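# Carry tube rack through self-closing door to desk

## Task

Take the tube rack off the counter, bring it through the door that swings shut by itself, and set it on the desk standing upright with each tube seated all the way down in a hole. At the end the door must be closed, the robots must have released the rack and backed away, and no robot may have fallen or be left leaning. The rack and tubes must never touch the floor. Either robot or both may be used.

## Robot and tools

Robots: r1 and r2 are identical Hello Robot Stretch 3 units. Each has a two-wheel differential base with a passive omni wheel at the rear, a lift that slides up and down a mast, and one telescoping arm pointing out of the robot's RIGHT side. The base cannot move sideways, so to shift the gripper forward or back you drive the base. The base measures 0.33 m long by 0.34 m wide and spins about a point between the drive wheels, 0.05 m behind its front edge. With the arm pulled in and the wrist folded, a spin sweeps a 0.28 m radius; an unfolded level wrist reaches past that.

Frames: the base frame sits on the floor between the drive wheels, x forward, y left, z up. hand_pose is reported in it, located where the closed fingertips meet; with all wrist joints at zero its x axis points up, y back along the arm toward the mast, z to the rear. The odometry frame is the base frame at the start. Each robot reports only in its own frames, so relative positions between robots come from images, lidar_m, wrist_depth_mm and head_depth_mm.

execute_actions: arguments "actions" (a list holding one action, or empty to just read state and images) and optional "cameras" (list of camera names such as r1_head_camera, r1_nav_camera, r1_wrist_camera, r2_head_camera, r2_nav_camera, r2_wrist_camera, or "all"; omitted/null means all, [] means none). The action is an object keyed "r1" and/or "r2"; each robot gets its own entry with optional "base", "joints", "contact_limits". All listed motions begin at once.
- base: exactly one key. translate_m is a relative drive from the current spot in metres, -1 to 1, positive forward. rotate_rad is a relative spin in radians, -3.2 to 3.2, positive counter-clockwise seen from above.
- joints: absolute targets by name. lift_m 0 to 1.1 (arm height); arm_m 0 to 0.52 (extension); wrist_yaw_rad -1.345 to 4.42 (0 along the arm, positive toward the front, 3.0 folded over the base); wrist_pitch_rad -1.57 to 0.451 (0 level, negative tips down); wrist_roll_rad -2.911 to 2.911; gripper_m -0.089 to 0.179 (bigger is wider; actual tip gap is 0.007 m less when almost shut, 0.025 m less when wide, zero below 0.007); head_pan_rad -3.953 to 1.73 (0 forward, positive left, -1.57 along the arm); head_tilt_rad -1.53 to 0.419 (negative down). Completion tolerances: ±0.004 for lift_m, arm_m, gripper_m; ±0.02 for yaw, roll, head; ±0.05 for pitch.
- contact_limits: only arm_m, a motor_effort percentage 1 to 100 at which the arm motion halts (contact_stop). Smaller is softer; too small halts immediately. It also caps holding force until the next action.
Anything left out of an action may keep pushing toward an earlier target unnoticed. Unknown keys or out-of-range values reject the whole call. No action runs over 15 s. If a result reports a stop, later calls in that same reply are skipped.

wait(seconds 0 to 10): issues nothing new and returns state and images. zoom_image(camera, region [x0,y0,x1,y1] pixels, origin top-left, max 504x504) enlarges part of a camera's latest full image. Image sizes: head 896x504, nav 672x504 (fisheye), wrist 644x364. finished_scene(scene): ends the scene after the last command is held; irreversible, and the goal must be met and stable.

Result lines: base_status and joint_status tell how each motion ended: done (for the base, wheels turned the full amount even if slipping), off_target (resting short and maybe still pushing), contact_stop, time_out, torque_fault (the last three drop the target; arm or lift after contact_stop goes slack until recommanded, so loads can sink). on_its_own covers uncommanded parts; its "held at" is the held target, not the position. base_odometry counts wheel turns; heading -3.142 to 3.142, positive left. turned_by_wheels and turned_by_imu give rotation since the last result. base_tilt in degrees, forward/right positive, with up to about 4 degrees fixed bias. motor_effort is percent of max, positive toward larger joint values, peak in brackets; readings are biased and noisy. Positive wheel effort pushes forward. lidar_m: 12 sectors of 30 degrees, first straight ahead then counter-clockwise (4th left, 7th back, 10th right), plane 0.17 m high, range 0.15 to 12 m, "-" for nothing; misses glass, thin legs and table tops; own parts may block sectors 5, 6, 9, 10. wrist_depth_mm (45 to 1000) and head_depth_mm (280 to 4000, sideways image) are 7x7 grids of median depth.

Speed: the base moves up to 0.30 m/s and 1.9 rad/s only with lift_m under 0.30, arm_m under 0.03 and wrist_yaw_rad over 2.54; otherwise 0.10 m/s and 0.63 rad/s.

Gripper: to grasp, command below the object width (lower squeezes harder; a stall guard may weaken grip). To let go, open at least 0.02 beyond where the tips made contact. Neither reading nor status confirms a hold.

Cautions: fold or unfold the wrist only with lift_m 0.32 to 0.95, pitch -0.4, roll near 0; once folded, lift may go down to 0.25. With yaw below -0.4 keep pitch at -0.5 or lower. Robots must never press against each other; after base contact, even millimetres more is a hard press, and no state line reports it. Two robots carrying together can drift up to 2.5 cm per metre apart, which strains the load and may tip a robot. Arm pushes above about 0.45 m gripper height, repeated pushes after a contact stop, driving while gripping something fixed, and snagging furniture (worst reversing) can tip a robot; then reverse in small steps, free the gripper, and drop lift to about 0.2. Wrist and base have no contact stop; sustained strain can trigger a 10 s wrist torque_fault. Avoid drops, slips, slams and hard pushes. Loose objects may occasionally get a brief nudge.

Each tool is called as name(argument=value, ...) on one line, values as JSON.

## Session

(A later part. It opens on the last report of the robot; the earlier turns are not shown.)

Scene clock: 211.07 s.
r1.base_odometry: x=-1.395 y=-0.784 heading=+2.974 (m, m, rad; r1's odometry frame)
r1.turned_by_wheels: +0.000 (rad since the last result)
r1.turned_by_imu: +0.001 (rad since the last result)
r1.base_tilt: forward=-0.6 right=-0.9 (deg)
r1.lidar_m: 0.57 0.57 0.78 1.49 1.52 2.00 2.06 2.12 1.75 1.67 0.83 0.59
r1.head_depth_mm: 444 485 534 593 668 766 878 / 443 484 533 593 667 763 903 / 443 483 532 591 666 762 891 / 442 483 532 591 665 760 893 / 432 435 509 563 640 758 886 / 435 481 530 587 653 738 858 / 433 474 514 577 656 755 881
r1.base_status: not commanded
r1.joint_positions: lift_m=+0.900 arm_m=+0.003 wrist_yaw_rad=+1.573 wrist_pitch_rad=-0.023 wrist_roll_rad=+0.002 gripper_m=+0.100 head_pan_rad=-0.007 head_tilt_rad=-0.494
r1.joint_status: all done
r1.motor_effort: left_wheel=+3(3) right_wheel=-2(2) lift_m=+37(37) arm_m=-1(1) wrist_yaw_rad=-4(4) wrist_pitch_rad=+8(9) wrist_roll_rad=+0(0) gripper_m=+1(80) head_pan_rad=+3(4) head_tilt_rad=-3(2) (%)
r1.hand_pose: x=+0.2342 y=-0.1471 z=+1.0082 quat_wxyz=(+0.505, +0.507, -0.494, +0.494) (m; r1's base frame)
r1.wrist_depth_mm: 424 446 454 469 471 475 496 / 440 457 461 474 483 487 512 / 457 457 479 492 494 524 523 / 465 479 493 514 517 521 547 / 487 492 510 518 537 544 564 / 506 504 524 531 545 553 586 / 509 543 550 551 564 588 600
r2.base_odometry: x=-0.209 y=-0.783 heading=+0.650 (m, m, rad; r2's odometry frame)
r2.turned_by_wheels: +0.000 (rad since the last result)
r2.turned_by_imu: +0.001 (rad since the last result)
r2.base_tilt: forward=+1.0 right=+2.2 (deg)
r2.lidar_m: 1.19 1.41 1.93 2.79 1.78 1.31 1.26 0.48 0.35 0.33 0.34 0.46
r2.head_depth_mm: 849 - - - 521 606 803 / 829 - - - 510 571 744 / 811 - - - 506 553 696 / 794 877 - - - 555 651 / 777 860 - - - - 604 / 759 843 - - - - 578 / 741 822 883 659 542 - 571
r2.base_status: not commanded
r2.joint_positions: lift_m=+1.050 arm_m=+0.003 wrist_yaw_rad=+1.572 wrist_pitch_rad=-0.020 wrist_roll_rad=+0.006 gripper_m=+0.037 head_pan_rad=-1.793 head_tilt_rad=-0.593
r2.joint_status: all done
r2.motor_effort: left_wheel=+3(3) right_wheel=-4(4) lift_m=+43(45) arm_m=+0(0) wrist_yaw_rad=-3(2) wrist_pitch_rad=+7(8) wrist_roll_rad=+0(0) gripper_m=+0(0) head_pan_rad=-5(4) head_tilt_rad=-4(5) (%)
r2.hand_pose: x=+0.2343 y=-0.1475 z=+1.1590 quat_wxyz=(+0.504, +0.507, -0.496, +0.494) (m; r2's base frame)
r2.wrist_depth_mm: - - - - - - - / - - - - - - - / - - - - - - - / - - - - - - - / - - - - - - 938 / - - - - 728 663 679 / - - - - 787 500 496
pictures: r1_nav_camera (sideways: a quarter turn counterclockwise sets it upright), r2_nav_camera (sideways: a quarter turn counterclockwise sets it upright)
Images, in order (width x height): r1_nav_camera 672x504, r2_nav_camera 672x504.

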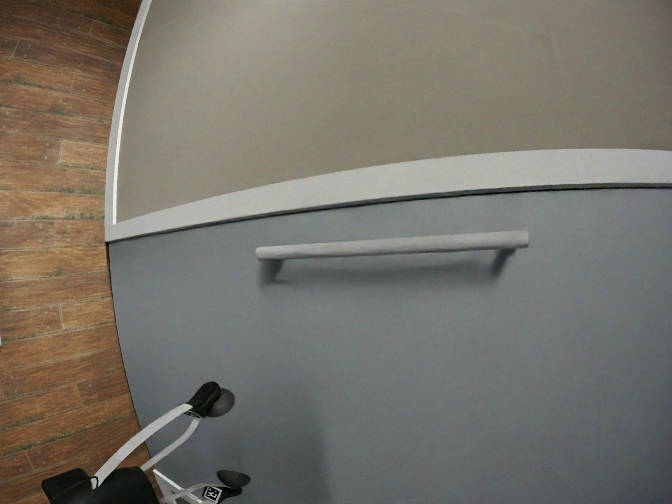

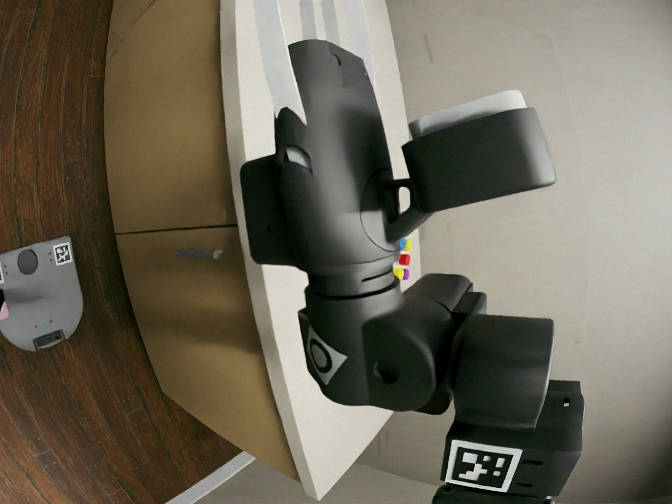

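execute_actions(actions=[{"r1": {"base": {"rotate_rad": 0.72}, "joints": {"lift_m": 0.82}}, "r2": {"joints": {"wrist_yaw_rad": 0.0, "wrist_pitch_rad": -0.7, "gripper_m": 0.17}}}], cameras=["r2_wrist_camera"])

execute_actions(actions=[{"r1": {"base": {"translate_m": 0.3}}}], cameras=[])

execute_actions(actions=[{"r1": {"base": {"rotate_rad": -0.72}}}], cameras=["r1_wrist_camera", "r1_nav_camera"])

Scene clock: 269.70 s.
r1.base_odometry: x=-1.395 y=-0.784 heading=-2.590 (m, m, rad; r1's odometry frame)
r1.turned_by_wheels: +0.720 (rad since the last result)
r1.turned_by_imu: +0.715 (rad since the last result)
r1.base_tilt: forward=-0.6 right=-1.0 (deg)
r1.lidar_m: 0.62 0.98 1.49 1.16 2.08 2.06 2.06 1.68 1.37 0.70 0.57 0.57
r1.head_depth_mm: 474 510 548 593 641 703 786 / 508 549 593 648 713 794 885 / 545 591 648 710 788 892 1017 / 590 645 711 788 884 1012 1176 / 641 708 785 881 1005 1175 1245 / 705 781 880 1007 1168 1394 1270 / 781 877 998 1164 1391 1492 1273
r1.base_status: done
r1.joint_positions: lift_m=+0.820 arm_m=+0.003 wrist_yaw_rad=+1.573 wrist_pitch_rad=-0.023 wrist_roll_rad=+0.002 gripper_m=+0.100 head_pan_rad=-0.007 head_tilt_rad=-0.494
r1.joint_status: all done
r1.motor_effort: left_wheel=-4(10) right_wheel=+4(7) lift_m=+18(30) arm_m=-1(2) wrist_yaw_rad=-4(4) wrist_pitch_rad=+8(8) wrist_roll_rad=+0(0) gripper_m=+0(0) head_pan_rad=+3(4) head_tilt_rad=-3(3) (%)
r1.hand_pose: x=+0.2342 y=-0.1473 z=+0.9291 quat_wxyz=(+0.505, +0.507, -0.494, +0.494) (m; r1's base frame)
r1.wrist_depth_mm: - 812 602 474 399 343 297 / - 841 639 504 403 355 304 / - 906 643 505 416 361 310 / - 962 664 526 436 366 317 / - - 684 545 451 379 324 / - - 708 562 480 375 335 / - - 759 596 474 387 338
r2.base_odometry: x=-0.209 y=-0.783 heading=+0.650 (m, m, rad; r2's odometry frame)
r2.turned_by_wheels: +0.000 (rad since the last result)
r2.turned_by_imu: +0.001 (rad since the last result)
r2.base_tilt: forward=+1.1 right=+2.2 (deg)
r2.lidar_m: 1.20 1.41 1.93 2.79 1.78 1.31 1.26 0.48 0.35 0.33 0.34 0.46
r2.head_depth_mm: 846 - - - - - 831 / 830 - - - - - 795 / 811 - - - - - 713 / 794 881 - - - - 717 / 774 861 - - - - 664 / 760 845 - - 529 440 585 / 742 821 885 657 541 436 547
r2.base_status: not commanded
r2.joint_positions: lift_m=+1.050 arm_m=+0.003 wrist_yaw_rad=+0.002 wrist_pitch_rad=-0.708 wrist_roll_rad=+0.006 gripper_m=+0.170 head_pan_rad=-1.793 head_tilt_rad=-0.593
r2.joint_status: all done
r2.motor_effort: left_wheel=+3(3) right_wheel=-4(4) lift_m=+43(43) arm_m=-1(0) wrist_yaw_rad=-3(2) wrist_pitch_rad=+3(5) wrist_roll_rad=+0(0) gripper_m=+0(100) head_pan_rad=-4(4) head_tilt_rad=-4(4) (%)
r2.hand_pose: x=-0.0212 y=-0.3266 z=+1.0033 quat_wxyz=(+0.662, +0.245, -0.665, -0.246) (m; r2's base frame)
r2.wrist_depth_mm: 629 618 610 591 582 577 558 / 503 487 478 317 318 450 446 / 403 398 390 318 354 375 371 / 341 336 331 328 321 320 316 / 294 297 289 287 285 281 277 / 261 - 256 253 251 250 246 / 243 246 239 237 235 242 229
pictures: r2_wrist_camera
Images, in order (width x height): r2_wrist_camera 644x364.

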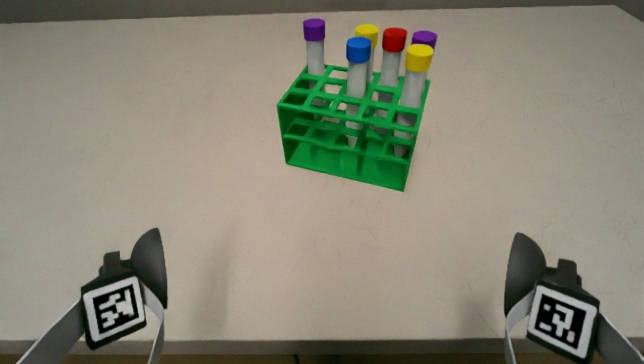

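Scene clock: 273.70 s.
r1.base_odometry: x=-1.650 y=-0.941 heading=-2.590 (m, m, rad; r1's odometry frame)
r1.turned_by_wheels: -0.001 (rad since the last result)
r1.turned_by_imu: +0.001 (rad since the last result)
r1.base_tilt: forward=-0.7 right=-1.1 (deg)
r1.lidar_m: 0.37 0.58 1.34 1.16 2.18 2.29 2.30 1.86 0.81 0.41 0.32 0.32
r1.head_depth_mm: - 288 308 334 365 401 445 / 288 307 333 364 401 445 499 / 306 332 363 399 443 499 571 / 332 362 398 442 497 568 663 / 360 397 441 496 566 661 795 / 396 440 494 563 657 786 986 / 438 493 562 653 784 974 1205
r1.base_status: done
r1.joint_positions: lift_m=+0.820 arm_m=+0.003 wrist_yaw_rad=+1.565 wrist_pitch_rad=-0.025 wrist_roll_rad=+0.002 gripper_m=+0.100 head_pan_rad=-0.007 head_tilt_rad=-0.494
r1.joint_status: not commanded
r1.on_its_own: right_wheel is at rest, and its effort (+21) is outside its rest range (-18 to +18)
r1.motor_effort: left_wheel=-3(8) right_wheel=+21(21) lift_m=+19(19) arm_m=-1(1) wrist_yaw_rad=+5(6) wrist_pitch_rad=+8(8) wrist_roll_rad=+0(0) gripper_m=-1(0) head_pan_rad=+4(3) head_tilt_rad=-3(4) (%)
r1.hand_pose: x=+0.2342 y=-0.1492 z=+0.9287 quat_wxyz=(+0.507, +0.505, -0.495, +0.492) (m; r1's base frame)
r1.wrist_depth_mm: 487 343 257 207 173 138 129 / 561 361 270 213 177 141 132 / 604 383 280 222 184 145 137 / 637 405 294 230 189 150 139 / 727 435 296 238 197 153 143 / 805 517 310 245 213 157 146 / 940 490 329 254 192 167 148
r2.base_odometry: x=-0.209 y=-0.783 heading=+0.650 (m, m, rad; r2's odometry frame)
r2.turned_by_wheels: +0.000 (rad since the last result)
r2.turned_by_imu: +0.001 (rad since the last result)
r2.base_tilt: forward=+1.0 right=+2.3 (deg)
r2.lidar_m: 1.19 1.41 1.93 2.79 1.16 1.29 1.26 0.48 0.35 0.33 0.34 0.46
r2.head_depth_mm: 849 - - - - - 824 / 832 - - - - - 792 / 810 - - - - - 715 / 797 879 - - - - 718 / 778 863 - - - - 662 / 756 836 - - 528 440 585 / 744 822 882 655 541 436 546
r2.base_status: not commanded
r2.joint_positions: lift_m=+1.050 arm_m=+0.003 wrist_yaw_rad=+0.002 wrist_pitch_rad=-0.708 wrist_roll_rad=+0.006 gripper_m=+0.170 head_pan_rad=-1.793 head_tilt_rad=-0.593
r2.joint_status: not commanded
r2.motor_effort: left_wheel=+3(4) right_wheel=-4(4) lift_m=+43(43) arm_m=-1(0) wrist_yaw_rad=-1(1) wrist_pitch_rad=+3(3) wrist_roll_rad=+0(0) gripper_m=+1(1) head_pan_rad=-4(4) head_tilt_rad=-4(4) (%)
r2.hand_pose: x=-0.0212 y=-0.3266 z=+1.0033 quat_wxyz=(+0.662, +0.245, -0.665, -0.246) (m; r2's base frame)
r2.wrist_depth_mm: 636 617 609 589 578 570 565 / 492 483 478 320 316 451 447 / 402 398 391 320 354 374 370 / 342 337 332 328 322 322 318 / 296 295 290 288 282 281 278 / 261 - 255 254 253 251 248 / 243 245 240 237 234 241 230
pictures: none
No camera images: the call's "cameras" was empty. Leave "cameras" out to get every camera's image.

Scene clock: 277.07 s.
r1.base_odometry: x=-1.650 y=-0.941 heading=+2.973 (m, m, rad; r1's odometry frame)
r1.turned_by_wheels: -0.720 (rad since the last result)
r1.turned_by_imu: -0.709 (rad since the last result)
r1.base_tilt: forward=-0.7 right=-1.1 (deg)
r1.lidar_m: 0.32 0.34 0.46 1.17 1.32 1.16 2.29 2.37 1.95 1.44 0.49 0.35
r1.head_depth_mm: - - 294 327 369 414 396 / - - 293 327 368 421 489 / - - 287 310 349 404 481 / - - 288 315 355 408 478 / - - 292 324 365 418 489 / - - 292 324 364 417 488 / - - 293 323 364 417 487
r1.base_status: done
r1.joint_positions: lift_m=+0.820 arm_m=+0.003 wrist_yaw_rad=+1.573 wrist_pitch_rad=-0.021 wrist_roll_rad=+0.002 gripper_m=+0.100 head_pan_rad=-0.007 head_tilt_rad=-0.495
r1.joint_status: not commanded
r1.motor_effort: left_wheel=+3(22) right_wheel=-2(19) lift_m=+19(19) arm_m=+0(1) wrist_yaw_rad=-4(100) wrist_pitch_rad=+7(8) wrist_roll_rad=+0(0) gripper_m=+0(20) head_pan_rad=+3(3) head_tilt_rad=-2(2) (%)
r1.hand_pose: x=+0.2343 y=-0.1472 z=+0.9297 quat_wxyz=(+0.505, +0.506, -0.494, +0.495) (m; r1's base frame)
r1.wrist_depth_mm: 229 222 240 242 247 254 258 / 237 228 242 249 255 261 264 / 243 234 253 258 263 269 273 / 250 241 260 264 275 276 283 / 256 249 268 273 279 288 295 / 265 264 276 278 289 294 303 / 272 268 287 294 299 307 310
r2.base_odometry: x=-0.209 y=-0.783 heading=+0.650 (m, m, rad; r2's odometry frame)
r2.turned_by_wheels: +0.000 (rad since the last result)
r2.turned_by_imu: +0.000 (rad since the last result)
r2.base_tilt: forward=+1.1 right=+2.3 (deg)
r2.lidar_m: 1.20 1.41 1.93 2.79 1.29 1.16 1.26 0.48 0.35 0.33 0.34 0.46
r2.head_depth_mm: 846 - - - - - 826 / 831 - - - - - 790 / 808 - - - - - 710 / 791 882 - - - - 717 / 776 864 - - - - 664 / 760 839 - - 527 440 583 / 744 821 886 658 542 435 546
r2.base_status: not commanded
r2.joint_positions: lift_m=+1.050 arm_m=+0.003 wrist_yaw_rad=+0.002 wrist_pitch_rad=-0.708 wrist_roll_rad=+0.006 gripper_m=+0.170 head_pan_rad=-1.793 head_tilt_rad=-0.593
r2.joint_status: not commanded
r2.motor_effort: left_wheel=+3(3) right_wheel=-4(4) lift_m=+43(44) arm_m=+0(0) wrist_yaw_rad=-2(2) wrist_pitch_rad=+3(3) wrist_roll_rad=+0(0) gripper_m=+0(0) head_pan_rad=-5(4) head_tilt_rad=-4(4) (%)
r2.hand_pose: x=-0.0212 y=-0.3266 z=+1.0033 quat_wxyz=(+0.662, +0.245, -0.665, -0.246) (m; r2's base frame)
r2.wrist_depth_mm: 643 619 606 594 572 570 559 / 496 486 477 319 317 454 442 / 402 398 391 320 353 373 371 / 342 337 331 327 322 321 315 / 295 296 289 284 283 281 279 / 260 - 255 255 252 249 246 / 243 246 240 238 236 243 231
pictures: r1_nav_camera (sideways: a quarter turn counterclockwise sets it upright), r1_wrist_camera
Images, in order (width x height): r1_nav_camera 672x504, r1_wrist_camera 644x364.

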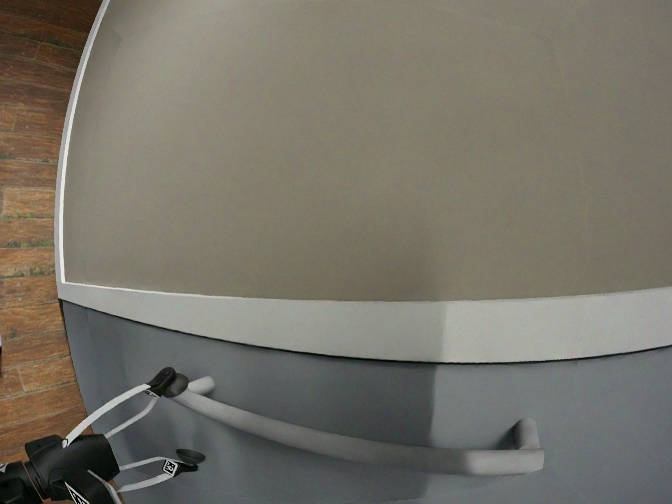

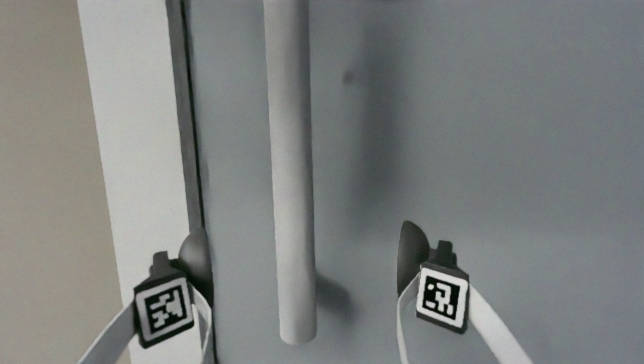

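execute_actions(actions=[{"r1": {"joints": {"lift_m": 0.93}}, "r2": {"base": {"translate_m": -0.42}, "joints": {"wrist_yaw_rad": 1.31, "wrist_pitch_rad": 0.0, "lift_m": 0.86, "head_pan_rad": -1.2}}}], cameras=["r1_wrist_camera"])

execute_actions(actions=[{"r2": {"joints": {"arm_m": 0.30}}}], cameras=["r2_wrist_camera", "r2_head_camera"])

Scene clock: 325.10 s.
r1.base_odometry: x=-1.650 y=-0.941 heading=+2.973 (m, m, rad; r1's odometry frame)
r1.turned_by_wheels: +0.000 (rad since the last result)
r1.turned_by_imu: +0.001 (rad since the last result)
r1.base_tilt: forward=-0.6 right=-1.0 (deg)
r1.lidar_m: 0.32 0.34 0.46 1.18 1.34 1.76 2.30 2.36 1.94 1.44 0.49 0.35
r1.head_depth_mm: - - 294 327 369 409 404 / - - 293 327 368 422 494 / - - 287 310 349 408 480 / - - 288 315 355 408 478 / - - 292 324 365 418 490 / - - 291 324 364 418 488 / - - 293 324 364 417 488
r1.base_status: not commanded
r1.joint_positions: lift_m=+0.930 arm_m=+0.003 wrist_yaw_rad=+1.573 wrist_pitch_rad=-0.021 wrist_roll_rad=+0.002 gripper_m=+0.100 head_pan_rad=-0.007 head_tilt_rad=-0.495
r1.joint_status: all done
r1.motor_effort: left_wheel=+2(3) right_wheel=-2(2) lift_m=+37(37) arm_m=+0(0) wrist_yaw_rad=-4(3) wrist_pitch_rad=+7(7) wrist_roll_rad=+0(0) gripper_m=+1(0) head_pan_rad=+4(4) head_tilt_rad=-3(2) (%)
r1.hand_pose: x=+0.2343 y=-0.1472 z=+1.0389 quat_wxyz=(+0.505, +0.506, -0.494, +0.495) (m; r1's base frame)
r1.wrist_depth_mm: 230 223 239 241 246 253 258 / 236 229 244 249 255 262 266 / 242 236 253 256 261 270 273 / 249 242 260 262 270 276 285 / 258 250 270 274 276 284 289 / 268 265 275 278 284 297 302 / 275 265 284 292 296 307 313
r2.base_odometry: x=-0.543 y=-1.037 heading=+0.650 (m, m, rad; r2's odometry frame)
r2.turned_by_wheels: +0.000 (rad since the last result)
r2.turned_by_imu: -0.001 (rad since the last result)
r2.base_tilt: forward=+1.0 right=+2.3 (deg)
r2.lidar_m: 1.22 1.84 2.52 2.79 1.19 0.87 0.84 0.87 0.36 0.34 0.35 0.47
r2.head_depth_mm: 739 812 888 697 529 433 - / 771 843 912 688 525 449 539 / 798 880 941 684 522 462 572 / 830 919 968 676 518 465 - / 862 959 962 662 533 557 - / 897 1003 945 612 519 610 803 / 930 1051 929 644 541 663 881
r2.base_status: done
r2.joint_positions: lift_m=+0.860 arm_m=+0.003 wrist_yaw_rad=+1.308 wrist_pitch_rad=-0.021 wrist_roll_rad=+0.006 gripper_m=+0.170 head_pan_rad=-1.207 head_tilt_rad=-0.593
r2.joint_status: all done
r2.motor_effort: left_wheel=+3(4) right_wheel=-4(9) lift_m=+23(37) arm_m=+0(0) wrist_yaw_rad=+1(4) wrist_pitch_rad=+7(6) wrist_roll_rad=+1(0) gripper_m=+0(0) head_pan_rad=+4(45) head_tilt_rad=-4(4) (%)
r2.hand_pose: x=+0.2255 y=-0.2141 z=+0.9697 quat_wxyz=(+0.564, +0.437, -0.558, +0.423) (m; r2's base frame)
r2.wrist_depth_mm: - - - - - - 744 / - - - - - - 741 / - - - - - - 695 / - - - - 849 443 325 / - - - 713 402 364 321 / - - - 737 309 265 265 / - - - 757 337 208 206
pictures: r1_wrist_camera
Images, in order (width x height): r1_wrist_camera 644x364.

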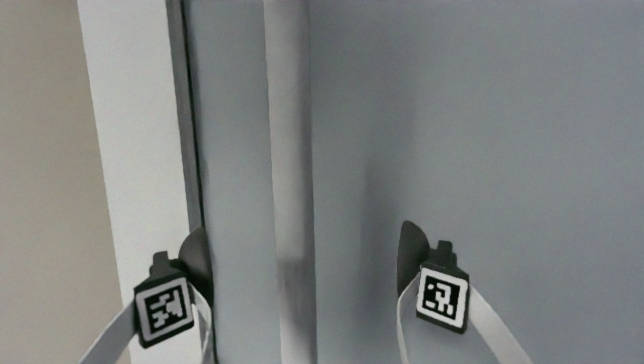

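Scene clock: 328.50 s.
r1.base_odometry: x=-1.650 y=-0.941 heading=+2.973 (m, m, rad; r1's odometry frame)
r1.turned_by_wheels: +0.000 (rad since the last result)
r1.turned_by_imu: +0.001 (rad since the last result)
r1.base_tilt: forward=-0.6 right=-1.0 (deg)
r1.lidar_m: 0.32 0.34 0.46 1.17 1.34 1.76 2.29 2.36 1.94 1.44 0.49 0.35
r1.head_depth_mm: - - 294 327 369 410 404 / - - 294 327 368 421 494 / - - 287 310 349 408 480 / - - 288 315 355 408 478 / - - 292 324 365 418 490 / - - 291 324 365 417 490 / - - 293 324 364 417 488
r1.base_status: not commanded
r1.joint_positions: lift_m=+0.930 arm_m=+0.003 wrist_yaw_rad=+1.573 wrist_pitch_rad=-0.021 wrist_roll_rad=+0.002 gripper_m=+0.100 head_pan_rad=-0.007 head_tilt_rad=-0.495
r1.joint_status: not commanded
r1.motor_effort: left_wheel=+3(3) right_wheel=-2(2) lift_m=+36(36) arm_m=+0(0) wrist_yaw_rad=-3(3) wrist_pitch_rad=+7(7) wrist_roll_rad=+0(0) gripper_m=+0(0) head_pan_rad=+4(3) head_tilt_rad=-2(2) (%)
r1.hand_pose: x=+0.2343 y=-0.1472 z=+1.0389 quat_wxyz=(+0.505, +0.506, -0.494, +0.495) (m; r1's base frame)
r1.wrist_depth_mm: 228 223 238 243 249 250 258 / 236 226 244 251 252 260 266 / 244 234 251 255 261 271 271 / 250 241 260 264 272 279 282 / 258 249 268 271 280 284 290 / 262 265 278 278 287 295 301 / 271 269 285 290 302 305 313
r2.base_odometry: x=-0.543 y=-1.037 heading=+0.650 (m, m, rad; r2's odometry frame)
r2.turned_by_wheels: +0.000 (rad since the last result)
r2.turned_by_imu: +0.000 (rad since the last result)
r2.base_tilt: forward=+1.0 right=+2.3 (deg)
r2.lidar_m: 1.22 1.84 2.53 2.79 1.20 0.87 0.84 0.87 0.36 0.34 0.35 0.47
r2.head_depth_mm: 741 817 888 759 504 432 517 / 770 844 913 741 507 448 554 / 796 882 937 714 521 461 600 / 830 919 963 690 519 523 652 / 864 958 952 671 514 566 710 / 900 1003 947 613 511 610 786 / 936 1053 930 645 540 663 877
r2.base_status: not commanded
r2.joint_positions: lift_m=+0.860 arm_m=+0.300 wrist_yaw_rad=+1.309 wrist_pitch_rad=-0.021 wrist_roll_rad=+0.006 gripper_m=+0.170 head_pan_rad=-1.207 head_tilt_rad=-0.593
r2.joint_status: all done
r2.motor_effort: left_wheel=+3(2) right_wheel=-4(4) lift_m=+22(23) arm_m=+5(3) wrist_yaw_rad=+1(3) wrist_pitch_rad=+7(7) wrist_roll_rad=+0(0) gripper_m=+1(0) head_pan_rad=+4(4) head_tilt_rad=-4(4) (%)
r2.hand_pose: x=+0.2256 y=-0.5109 z=+0.9697 quat_wxyz=(+0.564, +0.438, -0.558, +0.423) (m; r2's base frame)
r2.wrist_depth_mm: - - - - 988 630 460 / - - - - 985 634 464 / - - - - 992 637 465 / - - 699 299 847 602 470 / - 446 255 251 402 400 397 / - - 256 252 264 262 260 / 212 187 196 196 196 186 205
pictures: r2_head_camera (sideways: a quarter turn clockwise sets it upright), r2_wrist_camera
Images, in order (width x height): r2_head_camera 896x504, r2_wrist_camera 644x364.

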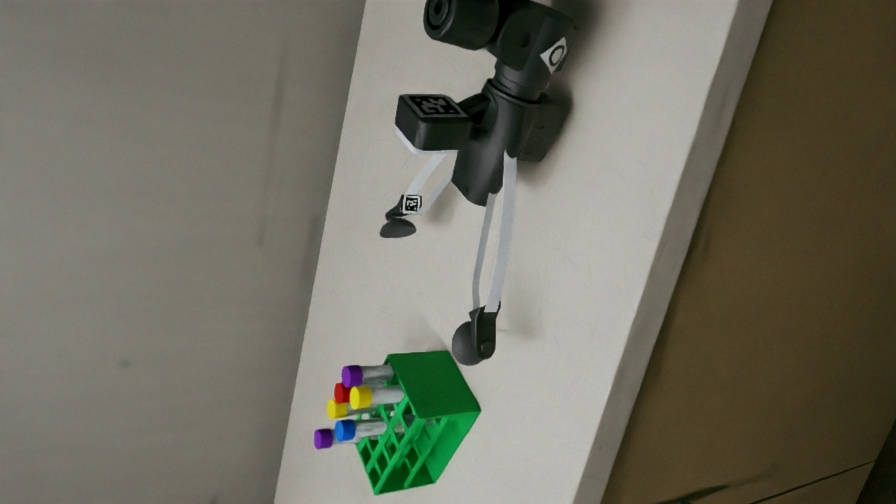

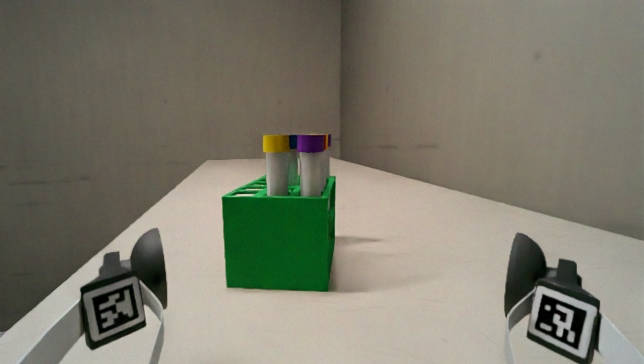

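execute_actions(actions=[{"r1": {"base": {"translate_m": 0.03}}, "r2": {"joints": {"arm_m": 0.26, "lift_m": 0.84}}}], cameras=["r2_wrist_camera"])

execute_actions(actions=[{"r1": {"joints": {"gripper_m": 0.0}}, "r2": {"base": {"translate_m": 0.085}, "joints": {"arm_m": 0.283}}}], cameras=["r2_wrist_camera", "r1_wrist_camera"])

Scene clock: 349.80 s.
r1.base_odometry: x=-1.680 y=-0.936 heading=+2.973 (m, m, rad; r1's odometry frame)
r1.turned_by_wheels: +0.000 (rad since the last result)
r1.turned_by_imu: +0.001 (rad since the last result)
r1.base_tilt: forward=-0.7 right=-1.0 (deg)
r1.lidar_m: 0.29 0.31 0.42 1.07 1.35 1.76 2.32 2.39 1.94 1.31 0.44 0.32
r1.head_depth_mm: - - - 295 329 370 395 / - - - 294 329 377 443 / - - - 285 310 361 426 / - - - 289 316 362 426 / - - - 292 326 373 437 / - - - 292 326 373 437 / - - - 292 326 372 436
r1.base_status: done
r1.joint_positions: lift_m=+0.930 arm_m=+0.003 wrist_yaw_rad=+1.573 wrist_pitch_rad=-0.021 wrist_roll_rad=+0.002 gripper_m=+0.100 head_pan_rad=-0.007 head_tilt_rad=-0.495
r1.joint_status: not commanded
r1.motor_effort: left_wheel=+3(10) right_wheel=-2(2) lift_m=+36(36) arm_m=+0(0) wrist_yaw_rad=-3(2) wrist_pitch_rad=+7(7) wrist_roll_rad=+0(0) gripper_m=+1(0) head_pan_rad=+3(3) head_tilt_rad=-3(3) (%)
r1.hand_pose: x=+0.2343 y=-0.1472 z=+1.0389 quat_wxyz=(+0.505, +0.506, -0.494, +0.495) (m; r1's base frame)
r1.wrist_depth_mm: 193 195 209 214 220 222 227 / 199 200 216 221 225 229 235 / 213 208 223 227 232 237 240 / 221 211 228 232 238 243 250 / 227 217 237 239 245 254 257 / 235 223 245 247 255 262 265 / 242 234 251 254 265 269 275
r2.base_odometry: x=-0.543 y=-1.037 heading=+0.650 (m, m, rad; r2's odometry frame)
r2.turned_by_wheels: +0.000 (rad since the last result)
r2.turned_by_imu: +0.001 (rad since the last result)
r2.base_tilt: forward=+1.0 right=+2.3 (deg)
r2.lidar_m: 1.22 1.84 2.53 2.79 1.19 0.87 0.84 0.87 0.36 0.34 0.35 0.47
r2.head_depth_mm: 742 815 887 727 491 432 517 / 772 842 914 721 492 449 554 / 800 878 940 731 489 462 600 / 823 918 965 673 509 524 650 / 861 957 954 666 507 565 711 / 897 1004 947 611 511 609 787 / 934 1054 934 646 540 664 879
r2.base_status: not commanded
r2.joint_positions: lift_m=+0.841 arm_m=+0.260 wrist_yaw_rad=+1.307 wrist_pitch_rad=+0.005 wrist_roll_rad=+0.006 gripper_m=+0.170 head_pan_rad=-1.207 head_tilt_rad=-0.593
r2.joint_status: lift_m contact_stop (moved -0.019 of -0.020); the others done
r2.on_its_own: lift_m is slack since a contact_stop, until your next command for it
r2.motor_effort: left_wheel=+2(3) right_wheel=-3(4) lift_m=+33(33) arm_m=-7(6) wrist_yaw_rad=+4(4) wrist_pitch_rad=-2(7) wrist_roll_rad=+0(1) gripper_m=+1(0) head_pan_rad=+4(4) head_tilt_rad=-5(5) (%)
r2.hand_pose: x=+0.2261 y=-0.4724 z=+0.9569 quat_wxyz=(+0.559, +0.430, -0.564, +0.430) (m; r2's base frame)
r2.wrist_depth_mm: - - - - - 668 498 / - - - - - 681 497 / - - - - - 689 499 / - - 897 257 882 660 503 / - - 384 257 385 383 383 / - - 243 244 245 245 243 / - 170 179 179 179 170 189
pictures: r2_wrist_camera
Images, in order (width x height): r2_wrist_camera 644x364.

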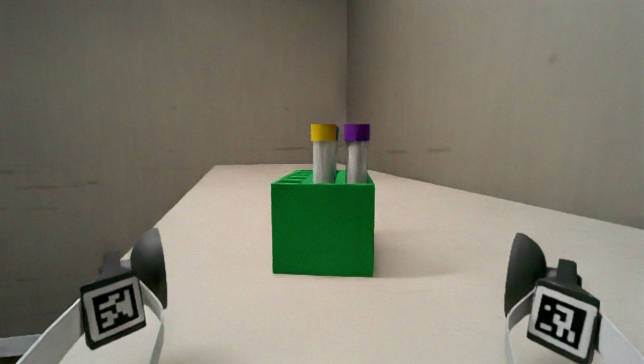

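not run: a stop came earlier in this reply.

execute_actions(actions=[{"r1": {"joints": {"gripper_m": 0.0}}, "r2": {"base": {"translate_m": 0.085}, "joints": {"arm_m": 0.283, "lift_m": 0.86}}}], cameras=["r2_wrist_camera", "r1_wrist_camera"])

Scene clock: 358.23 s.
r1.base_odometry: x=-1.680 y=-0.936 heading=+2.973 (m, m, rad; r1's odometry frame)
r1.turned_by_wheels: +0.000 (rad since the last result)
r1.turned_by_imu: +0.001 (rad since the last result)
r1.base_tilt: forward=-0.7 right=-1.1 (deg)
r1.lidar_m: 0.29 0.31 0.42 1.07 0.97 1.76 2.32 2.39 1.94 1.31 0.44 0.32
r1.head_depth_mm: - - - 295 329 378 412 / - - - 292 330 377 442 / - - - 285 311 356 427 / - - - 289 316 363 426 / - - - 292 327 374 438 / - - - 292 326 373 437 / - - - 292 326 373 436
r1.base_status: not commanded
r1.joint_positions: lift_m=+0.930 arm_m=+0.003 wrist_yaw_rad=+1.585 wrist_pitch_rad=-0.021 wrist_roll_rad=+0.002 gripper_m=+0.000 head_pan_rad=-0.007 head_tilt_rad=-0.495
r1.joint_status: all done
r1.on_its_own: wrist_yaw_rad is at rest, and its effort (-18) is outside its rest range (-12 to +12)
r1.motor_effort: left_wheel=+4(5) right_wheel=-2(3) lift_m=+36(36) arm_m=+0(0) wrist_yaw_rad=-18(19) wrist_pitch_rad=+7(7) wrist_roll_rad=+0(0) gripper_m=-8(84) head_pan_rad=+4(3) head_tilt_rad=-2(2) (%)
r1.hand_pose: x=+0.2343 y=-0.1440 z=+1.0388 quat_wxyz=(+0.502, +0.509, -0.491, +0.498) (m; r1's base frame)
r1.wrist_depth_mm: 202 197 211 213 218 220 225 / 209 203 218 219 224 227 230 / 216 207 225 225 231 234 237 / 224 213 230 232 239 241 246 / 231 221 236 164 245 249 254 / 238 229 242 167 254 259 263 / 245 236 253 180 265 266 273
r2.base_odometry: x=-0.476 y=-0.985 heading=+0.650 (m, m, rad; r2's odometry frame)
r2.turned_by_wheels: +0.000 (rad since the last result)
r2.turned_by_imu: +0.001 (rad since the last result)
r2.base_tilt: forward=+1.0 right=+2.3 (deg)
r2.lidar_m: 1.21 1.76 2.41 2.79 1.31 0.96 0.93 0.96 0.36 0.34 0.35 0.47
r2.head_depth_mm: 742 816 884 731 495 428 514 / 770 845 914 721 492 447 552 / 798 879 940 749 506 459 593 / 828 918 964 649 517 521 644 / 860 960 956 587 514 561 706 / 894 1001 944 626 510 607 781 / 937 1052 935 654 526 638 874
r2.base_status: done
r2.joint_positions: lift_m=+0.860 arm_m=+0.283 wrist_yaw_rad=+1.309 wrist_pitch_rad=-0.014 wrist_roll_rad=+0.006 gripper_m=+0.170 head_pan_rad=-1.207 head_tilt_rad=-0.593
r2.joint_status: all done
r2.motor_effort: left_wheel=+3(6) right_wheel=-4(6) lift_m=+43(46) arm_m=+4(6) wrist_yaw_rad=+2(3) wrist_pitch_rad=+5(5) wrist_roll_rad=+1(1) gripper_m=+0(1) head_pan_rad=+5(4) head_tilt_rad=-5(5) (%)
r2.hand_pose: x=+0.2257 y=-0.4941 z=+0.9705 quat_wxyz=(+0.563, +0.436, -0.559, +0.425) (m; r2's base frame)
r2.wrist_depth_mm: - - - - - 652 470 / - - - - - 648 475 / - - - - 961 661 472 / - - 867 172 711 620 480 / - - 372 169 367 408 407 / - - 248 171 250 268 264 / - 189 188 174 188 187 207
pictures: r1_wrist_camera, r2_wrist_camera
Images, in order (width x height): r1_wrist_camera 644x364, r2_wrist_camera 644x364.

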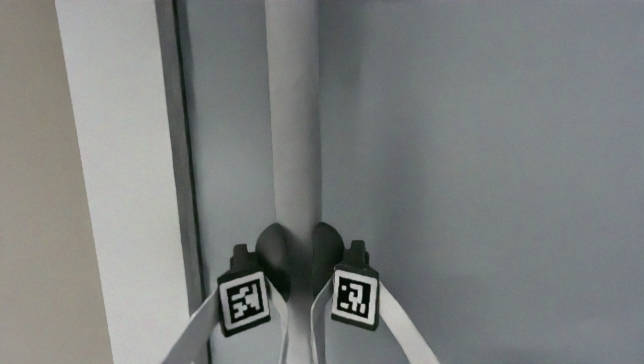

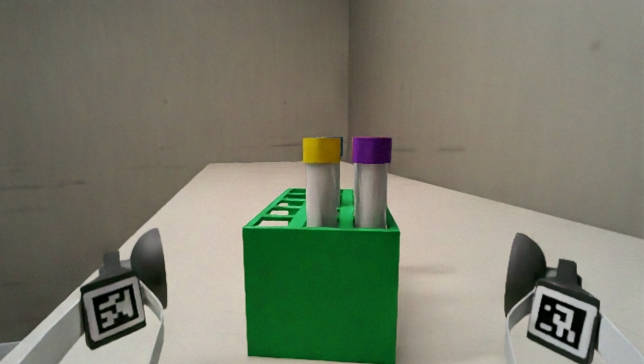

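execute_actions(actions=[{"r1": {"base": {"translate_m": -0.25}, "joints": {"arm_m": 0.05}, "contact_limits": {"arm_m": 3}}, "r2": {"base": {"translate_m": 0.09}, "joints": {"arm_m": 0.307}}}], cameras=["r2_wrist_camera", "r1_head_camera"])

Scene clock: 372.63 s.
r1.base_odometry: x=-1.433 y=-0.978 heading=+2.973 (m, m, rad; r1's odometry frame)
r1.turned_by_wheels: +0.000 (rad since the last result)
r1.turned_by_imu: +0.000 (rad since the last result)
r1.base_tilt: forward=-0.7 right=-1.0 (deg)
r1.lidar_m: 0.54 0.57 0.76 1.29 1.32 1.74 2.07 2.13 1.95 1.87 0.81 0.58
r1.head_depth_mm: 418 420 500 572 653 748 878 / 433 473 521 569 629 746 875 / 422 465 514 578 644 747 873 / 426 465 512 566 637 726 848 / 430 470 517 576 648 741 867 / 431 470 518 575 646 740 864 / 430 470 517 576 646 738 864
r1.base_status: done
r1.joint_positions: lift_m=+0.930 arm_m=+0.003 wrist_yaw_rad=+1.573 wrist_pitch_rad=-0.021 wrist_roll_rad=+0.002 gripper_m=+0.000 head_pan_rad=-0.007 head_tilt_rad=-0.495
r1.joint_status: arm_m contact_stop (moved +0.000 of +0.047)
r1.on_its_own: arm_m is slack since a contact_stop, until your next command for it (your +0.050 is given up)
r1.motor_effort: left_wheel=+3(5) right_wheel=-2(10) lift_m=+36(36) arm_m=+0(3) wrist_yaw_rad=-4(18) wrist_pitch_rad=+7(7) wrist_roll_rad=+0(0) gripper_m=-2(8) head_pan_rad=+3(4) head_tilt_rad=-3(3) (%)
r1.contact_limits: arm_m 3 (drawing in: default 26, maximum 42; extending or still: default 34, maximum 57)
r1.hand_pose: x=+0.2343 y=-0.1471 z=+1.0389 quat_wxyz=(+0.505, +0.506, -0.494, +0.495) (m; r1's base frame)
r1.wrist_depth_mm: 426 435 431 448 456 470 475 / 444 450 452 469 468 486 490 / 448 460 460 475 487 491 503 / 457 475 476 487 512 519 526 / 482 492 494 504 515 531 542 / 491 504 497 - 554 553 556 / 506 515 517 540 549 568 573
r2.base_odometry: x=-0.404 y=-0.931 heading=+0.650 (m, m, rad; r2's odometry frame)
r2.turned_by_wheels: +0.000 (rad since the last result)
r2.turned_by_imu: +0.001 (rad since the last result)
r2.base_tilt: forward=+1.0 right=+2.3 (deg)
r2.lidar_m: 1.21 1.66 2.28 2.79 1.44 1.05 1.01 1.06 0.35 0.34 0.35 0.47
r2.head_depth_mm: 744 815 887 762 511 428 511 / 770 846 911 739 507 442 546 / 795 881 939 682 521 460 589 / 829 915 967 578 518 518 641 / 866 958 955 619 514 556 701 / 895 999 947 665 509 591 773 / 939 1052 933 659 526 656 867
r2.base_status: done
r2.joint_positions: lift_m=+0.860 arm_m=+0.307 wrist_yaw_rad=+1.310 wrist_pitch_rad=-0.014 wrist_roll_rad=+0.006 gripper_m=+0.170 head_pan_rad=-1.207 head_tilt_rad=-0.593
r2.joint_status: all done
r2.motor_effort: left_wheel=+3(5) right_wheel=-4(5) lift_m=+43(43) arm_m=+5(4) wrist_yaw_rad=+1(2) wrist_pitch_rad=+5(5) wrist_roll_rad=+1(0) gripper_m=+0(0) head_pan_rad=+4(4) head_tilt_rad=-4(5) (%)
r2.hand_pose: x=+0.2258 y=-0.5178 z=+0.9705 quat_wxyz=(+0.563, +0.436, -0.559, +0.425) (m; r2's base frame)
r2.wrist_depth_mm: - - - - 969 620 456 / - - - - 970 622 452 / - - - - 833 622 458 / - - 877 74 71 609 460 / - 460 367 77 75 404 404 / - - 120 79 77 267 264 / 208 85 77 77 76 178 207
pictures: r1_head_camera (sideways: a quarter turn clockwise sets it upright), r2_wrist_camera
Images, in order (width x height): r1_head_camera 896x504, r2_wrist_camera 644x364.

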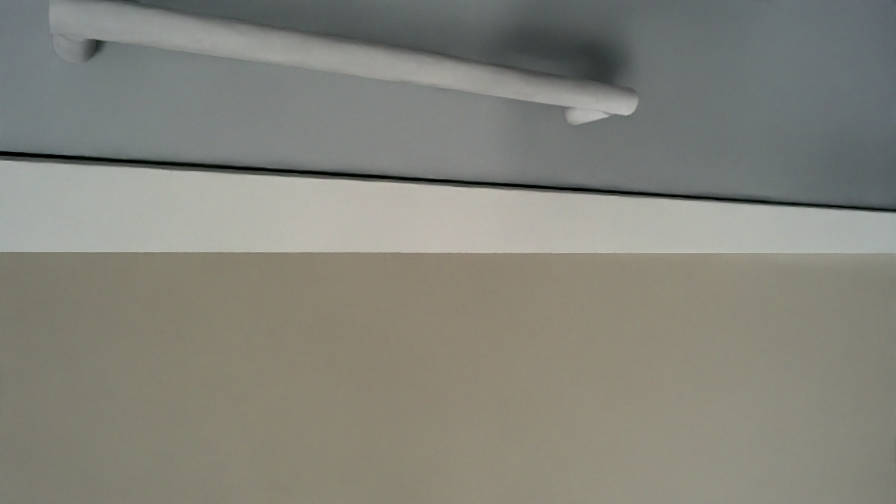

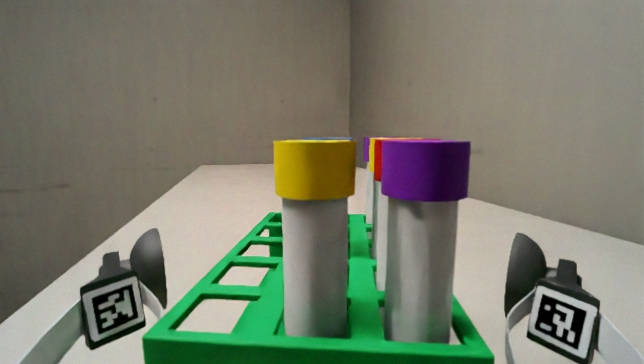

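execute_actions(actions=[{"r1": {"base": {"translate_m": 0.22}, "joints": {"gripper_m": 0.1}}, "r2": {"base": {"translate_m": 0.034}, "joints": {"arm_m": 0.316}}}], cameras=["r2_wrist_camera", "r1_wrist_camera"])

Scene clock: 389.13 s.
r1.base_odometry: x=-1.650 y=-0.941 heading=+2.974 (m, m, rad; r1's odometry frame)
r1.turned_by_wheels: +0.000 (rad since the last result)
r1.turned_by_imu: +0.002 (rad since the last result)
r1.base_tilt: forward=-0.7 right=-1.0 (deg)
r1.lidar_m: 0.32 0.34 0.46 1.17 1.02 1.76 2.29 2.36 1.94 1.44 0.49 0.35
r1.head_depth_mm: - - 294 327 368 410 404 / - - 294 326 368 421 494 / - - 287 310 349 404 480 / - - 288 315 355 408 478 / - - 292 324 365 418 489 / - - 291 324 364 417 488 / - - 293 324 365 417 489
r1.base_status: done
r1.joint_positions: lift_m=+0.930 arm_m=+0.003 wrist_yaw_rad=+1.573 wrist_pitch_rad=-0.021 wrist_roll_rad=+0.002 gripper_m=+0.100 head_pan_rad=-0.007 head_tilt_rad=-0.495
r1.joint_status: all done
r1.on_its_own: arm_m is slack since a contact_stop, until your next command for it (your +0.050 is given up)
r1.motor_effort: left_wheel=+3(9) right_wheel=-2(3) lift_m=+37(36) arm_m=+0(0) wrist_yaw_rad=-4(4) wrist_pitch_rad=+7(7) wrist_roll_rad=+0(0) gripper_m=+0(82) head_pan_rad=+3(3) head_tilt_rad=-2(2) (%)
r1.hand_pose: x=+0.2343 y=-0.1471 z=+1.0389 quat_wxyz=(+0.505, +0.506, -0.494, +0.495) (m; r1's base frame)
r1.wrist_depth_mm: 230 224 237 240 248 252 256 / 236 229 245 247 256 259 267 / 243 234 252 257 263 268 271 / 249 240 261 264 271 275 282 / 257 252 269 269 279 284 293 / 266 262 280 278 288 297 300 / 274 271 287 292 297 303 310
r2.base_odometry: x=-0.377 y=-0.910 heading=+0.650 (m, m, rad; r2's odometry frame)
r2.turned_by_wheels: +0.000 (rad since the last result)
r2.turned_by_imu: +0.001 (rad since the last result)
r2.base_tilt: forward=+1.0 right=+2.3 (deg)
r2.lidar_m: 1.20 1.63 2.23 2.79 1.01 1.09 1.05 0.49 0.35 0.34 0.35 0.47
r2.head_depth_mm: 742 818 886 764 513 428 508 / 769 846 910 - 510 441 546 / 797 882 934 577 523 460 589 / 827 922 961 593 517 518 639 / 861 964 961 615 514 555 700 / 900 1007 943 664 510 600 773 / 938 1052 930 657 527 653 866
r2.base_status: done
r2.joint_positions: lift_m=+0.860 arm_m=+0.316 wrist_yaw_rad=+1.310 wrist_pitch_rad=-0.015 wrist_roll_rad=+0.006 gripper_m=+0.170 head_pan_rad=-1.207 head_tilt_rad=-0.593
r2.joint_status: all done
r2.motor_effort: left_wheel=+3(7) right_wheel=-3(5) lift_m=+43(43) arm_m=+5(6) wrist_yaw_rad=+0(2) wrist_pitch_rad=+5(5) wrist_roll_rad=+0(0) gripper_m=+0(0) head_pan_rad=+4(4) head_tilt_rad=-5(4) (%)
r2.hand_pose: x=+0.2258 y=-0.5267 z=+0.9705 quat_wxyz=(+0.563, +0.436, -0.559, +0.425) (m; r2's base frame)
r2.wrist_depth_mm: - - - - 930 606 447 / - - - - 959 615 442 / - - - - 832 583 450 / - - 874 63 65 530 454 / - 462 410 67 69 368 407 / - - 169 69 70 240 264 / 208 180 128 70 70 85 207
pictures: r1_wrist_camera, r2_wrist_camera
Images, in order (width x height): r1_wrist_camera 644x364, r2_wrist_camera 644x364.

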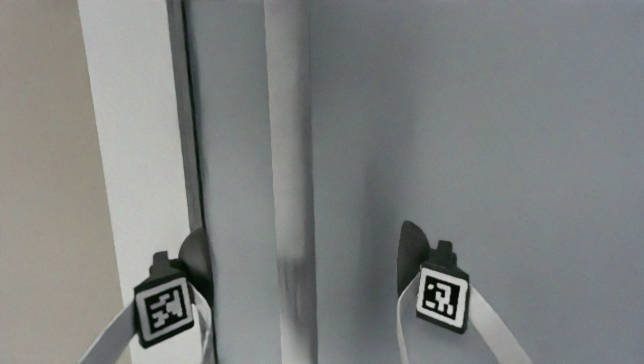

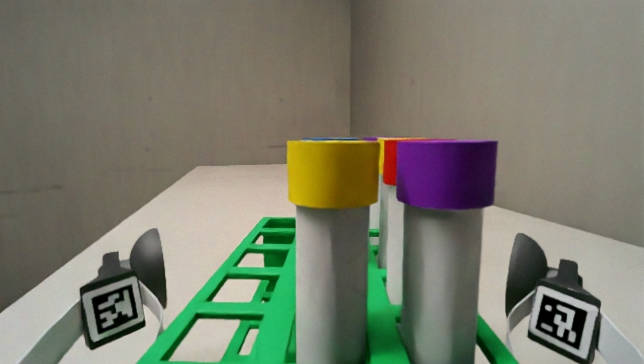

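execute_actions(actions=[{"r1": {"base": {"translate_m": 0.058}}, "r2": {"joints": {"gripper_m": 0.06}}}], cameras=["r2_wrist_camera", "r1_wrist_camera"])

Scene clock: 395.97 s.
r1.base_odometry: x=-1.708 y=-0.931 heading=+2.974 (m, m, rad; r1's odometry frame)
r1.turned_by_wheels: +0.000 (rad since the last result)
r1.turned_by_imu: +0.002 (rad since the last result)
r1.base_tilt: forward=-0.7 right=-1.1 (deg)
r1.lidar_m: 0.26 0.28 0.38 0.97 1.06 1.76 2.35 2.43 1.94 1.13 0.40 0.29
r1.head_depth_mm: - - - - 296 329 404 / - - - - 295 335 393 / - - - - 287 314 377 / - - - - 289 320 376 / - - - - 293 332 389 / - - - - 292 331 389 / - - - - 295 332 388
r1.base_status: done
r1.joint_positions: lift_m=+0.930 arm_m=+0.003 wrist_yaw_rad=+1.573 wrist_pitch_rad=-0.021 wrist_roll_rad=+0.002 gripper_m=+0.100 head_pan_rad=-0.007 head_tilt_rad=-0.495
r1.joint_status: not commanded
r1.on_its_own: arm_m is slack since a contact_stop, until your next command for it (your +0.050 is given up)
r1.motor_effort: left_wheel=+3(9) right_wheel=-2(5) lift_m=+36(36) arm_m=+0(0) wrist_yaw_rad=-4(4) wrist_pitch_rad=+7(7) wrist_roll_rad=+0(0) gripper_m=+1(0) head_pan_rad=+3(4) head_tilt_rad=-2(2) (%)
r1.hand_pose: x=+0.2343 y=-0.1471 z=+1.0389 quat_wxyz=(+0.505, +0.506, -0.494, +0.495) (m; r1's base frame)
r1.wrist_depth_mm: 167 181 183 186 192 194 199 / 171 182 189 192 198 202 204 / 175 179 194 198 204 208 212 / 182 186 201 204 210 214 218 / 187 191 208 210 215 221 226 / 196 194 213 216 223 229 233 / 209 204 219 224 233 237 242
r2.base_odometry: x=-0.377 y=-0.910 heading=+0.650 (m, m, rad; r2's odometry frame)
r2.turned_by_wheels: +0.000 (rad since the last result)
r2.turned_by_imu: +0.001 (rad since the last result)
r2.base_tilt: forward=+1.0 right=+2.2 (deg)
r2.lidar_m: 1.20 1.63 2.23 2.79 1.05 1.09 1.05 0.49 0.35 0.34 0.35 0.47
r2.head_depth_mm: 743 814 889 761 511 428 508 / 770 849 910 - 510 442 545 / 799 882 934 745 521 461 589 / 830 918 965 615 516 516 640 / 865 957 956 611 515 555 699 / 900 1007 944 638 511 601 777 / 938 1047 934 656 526 652 866
r2.base_status: not commanded
r2.joint_positions: lift_m=+0.860 arm_m=+0.316 wrist_yaw_rad=+1.310 wrist_pitch_rad=-0.017 wrist_roll_rad=+0.006 gripper_m=+0.061 head_pan_rad=-1.207 head_tilt_rad=-0.593
r2.joint_status: all done
r2.motor_effort: left_wheel=+3(3) right_wheel=-3(4) lift_m=+43(43) arm_m=+4(5) wrist_yaw_rad=+0(1) wrist_pitch_rad=+6(6) wrist_roll_rad=+0(0) gripper_m=-22(99) head_pan_rad=+4(4) head_tilt_rad=-4(4) (%)
r2.hand_pose: x=+0.2258 y=-0.5266 z=+0.9697 quat_wxyz=(+0.563, +0.437, -0.558, +0.425) (m; r2's base frame)
r2.wrist_depth_mm: - - - - 954 609 448 / - - - - 975 610 446 / - - - - 840 624 449 / - - 834 167 154 617 456 / - 405 217 133 138 403 404 / 294 264 138 117 130 263 260 / 196 196 182 118 134 186 195
pictures: r1_wrist_camera, r2_wrist_camera
Images, in order (width x height): r1_wrist_camera 644x364, r2_wrist_camera 644x364.

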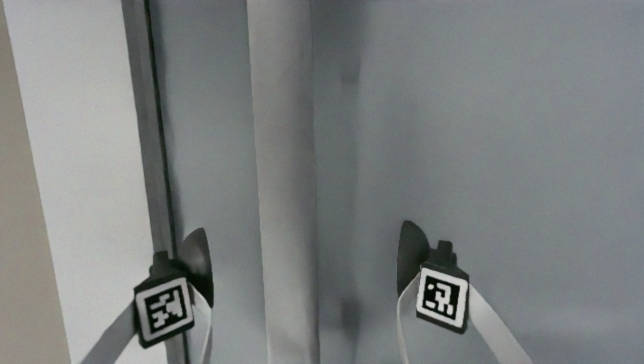

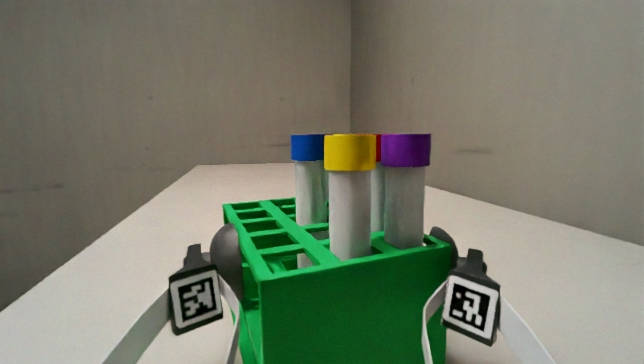

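execute_actions(actions=[{"r2": {"joints": {"head_pan_rad": -1.45, "head_tilt_rad": -0.6}}}], cameras=["r2_head_camera"])

Scene clock: 410.97 s.
r1.base_odometry: x=-1.708 y=-0.931 heading=+2.974 (m, m, rad; r1's odometry frame)
r1.turned_by_wheels: +0.000 (rad since the last result)
r1.turned_by_imu: +0.002 (rad since the last result)
r1.base_tilt: forward=-0.6 right=-1.0 (deg)
r1.lidar_m: 0.26 0.28 0.38 0.97 1.05 1.76 2.35 2.43 1.94 1.13 0.40 0.29
r1.head_depth_mm: - - - - 296 329 404 / - - - - 295 335 393 / - - - - 287 314 377 / - - - - 289 320 377 / - - - - 293 332 389 / - - - - 292 332 388 / - - - - 295 331 388
r1.base_status: not commanded
r1.joint_positions: lift_m=+0.930 arm_m=+0.003 wrist_yaw_rad=+1.573 wrist_pitch_rad=-0.021 wrist_roll_rad=+0.002 gripper_m=+0.100 head_pan_rad=-0.007 head_tilt_rad=-0.495
r1.joint_status: not commanded
r1.on_its_own: arm_m is slack since a contact_stop, until your next command for it (your +0.050 is given up)
r1.motor_effort: left_wheel=+3(3) right_wheel=-2(2) lift_m=+36(36) arm_m=+0(0) wrist_yaw_rad=-4(4) wrist_pitch_rad=+7(7) wrist_roll_rad=+0(0) gripper_m=+0(1) head_pan_rad=+3(3) head_tilt_rad=-2(3) (%)
r1.hand_pose: x=+0.2343 y=-0.1471 z=+1.0389 quat_wxyz=(+0.505, +0.506, -0.494, +0.495) (m; r1's base frame)
r1.wrist_depth_mm: 166 181 184 187 192 195 199 / 172 181 189 192 198 201 205 / 176 180 193 197 203 209 210 / 182 185 202 205 209 214 218 / 188 190 206 210 216 222 225 / 196 195 215 218 221 229 234 / 209 204 222 225 231 236 243
r2.base_odometry: x=-0.377 y=-0.910 heading=+0.650 (m, m, rad; r2's odometry frame)
r2.turned_by_wheels: +0.000 (rad since the last result)
r2.turned_by_imu: +0.002 (rad since the last result)
r2.base_tilt: forward=+1.0 right=+2.3 (deg)
r2.lidar_m: 1.20 1.63 2.23 2.78 1.05 1.09 1.05 0.49 0.35 0.34 0.35 0.47
r2.head_depth_mm: 752 826 896 - 529 453 581 / 759 838 916 621 525 450 586 / 766 853 923 741 520 460 601 / 777 864 921 - 517 459 619 / 789 877 936 695 515 506 634 / 802 891 948 589 512 515 654 / 811 903 930 587 506 519 671
r2.base_status: not commanded
r2.joint_positions: lift_m=+0.860 arm_m=+0.316 wrist_yaw_rad=+1.310 wrist_pitch_rad=-0.017 wrist_roll_rad=+0.006 gripper_m=+0.061 head_pan_rad=-1.443 head_tilt_rad=-0.593
r2.joint_status: all done
r2.motor_effort: left_wheel=+2(3) right_wheel=-3(4) lift_m=+43(43) arm_m=+4(4) wrist_yaw_rad=+0(1) wrist_pitch_rad=+6(6) wrist_roll_rad=+1(0) gripper_m=-21(20) head_pan_rad=-5(30) head_tilt_rad=-5(5) (%)
r2.hand_pose: x=+0.2258 y=-0.5266 z=+0.9697 quat_wxyz=(+0.563, +0.437, -0.558, +0.425) (m; r2's base frame)
r2.wrist_depth_mm: - - - - 933 604 445 / - - - - 945 613 446 / - - - - 842 618 453 / - - 838 167 154 625 458 / - 401 216 132 138 402 405 / 295 264 138 117 130 262 262 / 196 196 182 118 134 186 195
pictures: r2_head_camera (sideways: a quarter turn clockwise sets it upright)
Images, in order (width x height): r2_head_camera 896x504.

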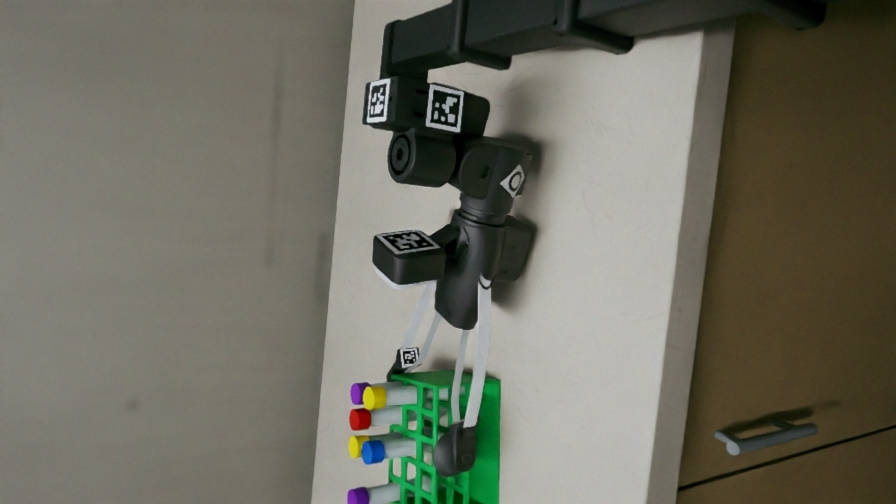

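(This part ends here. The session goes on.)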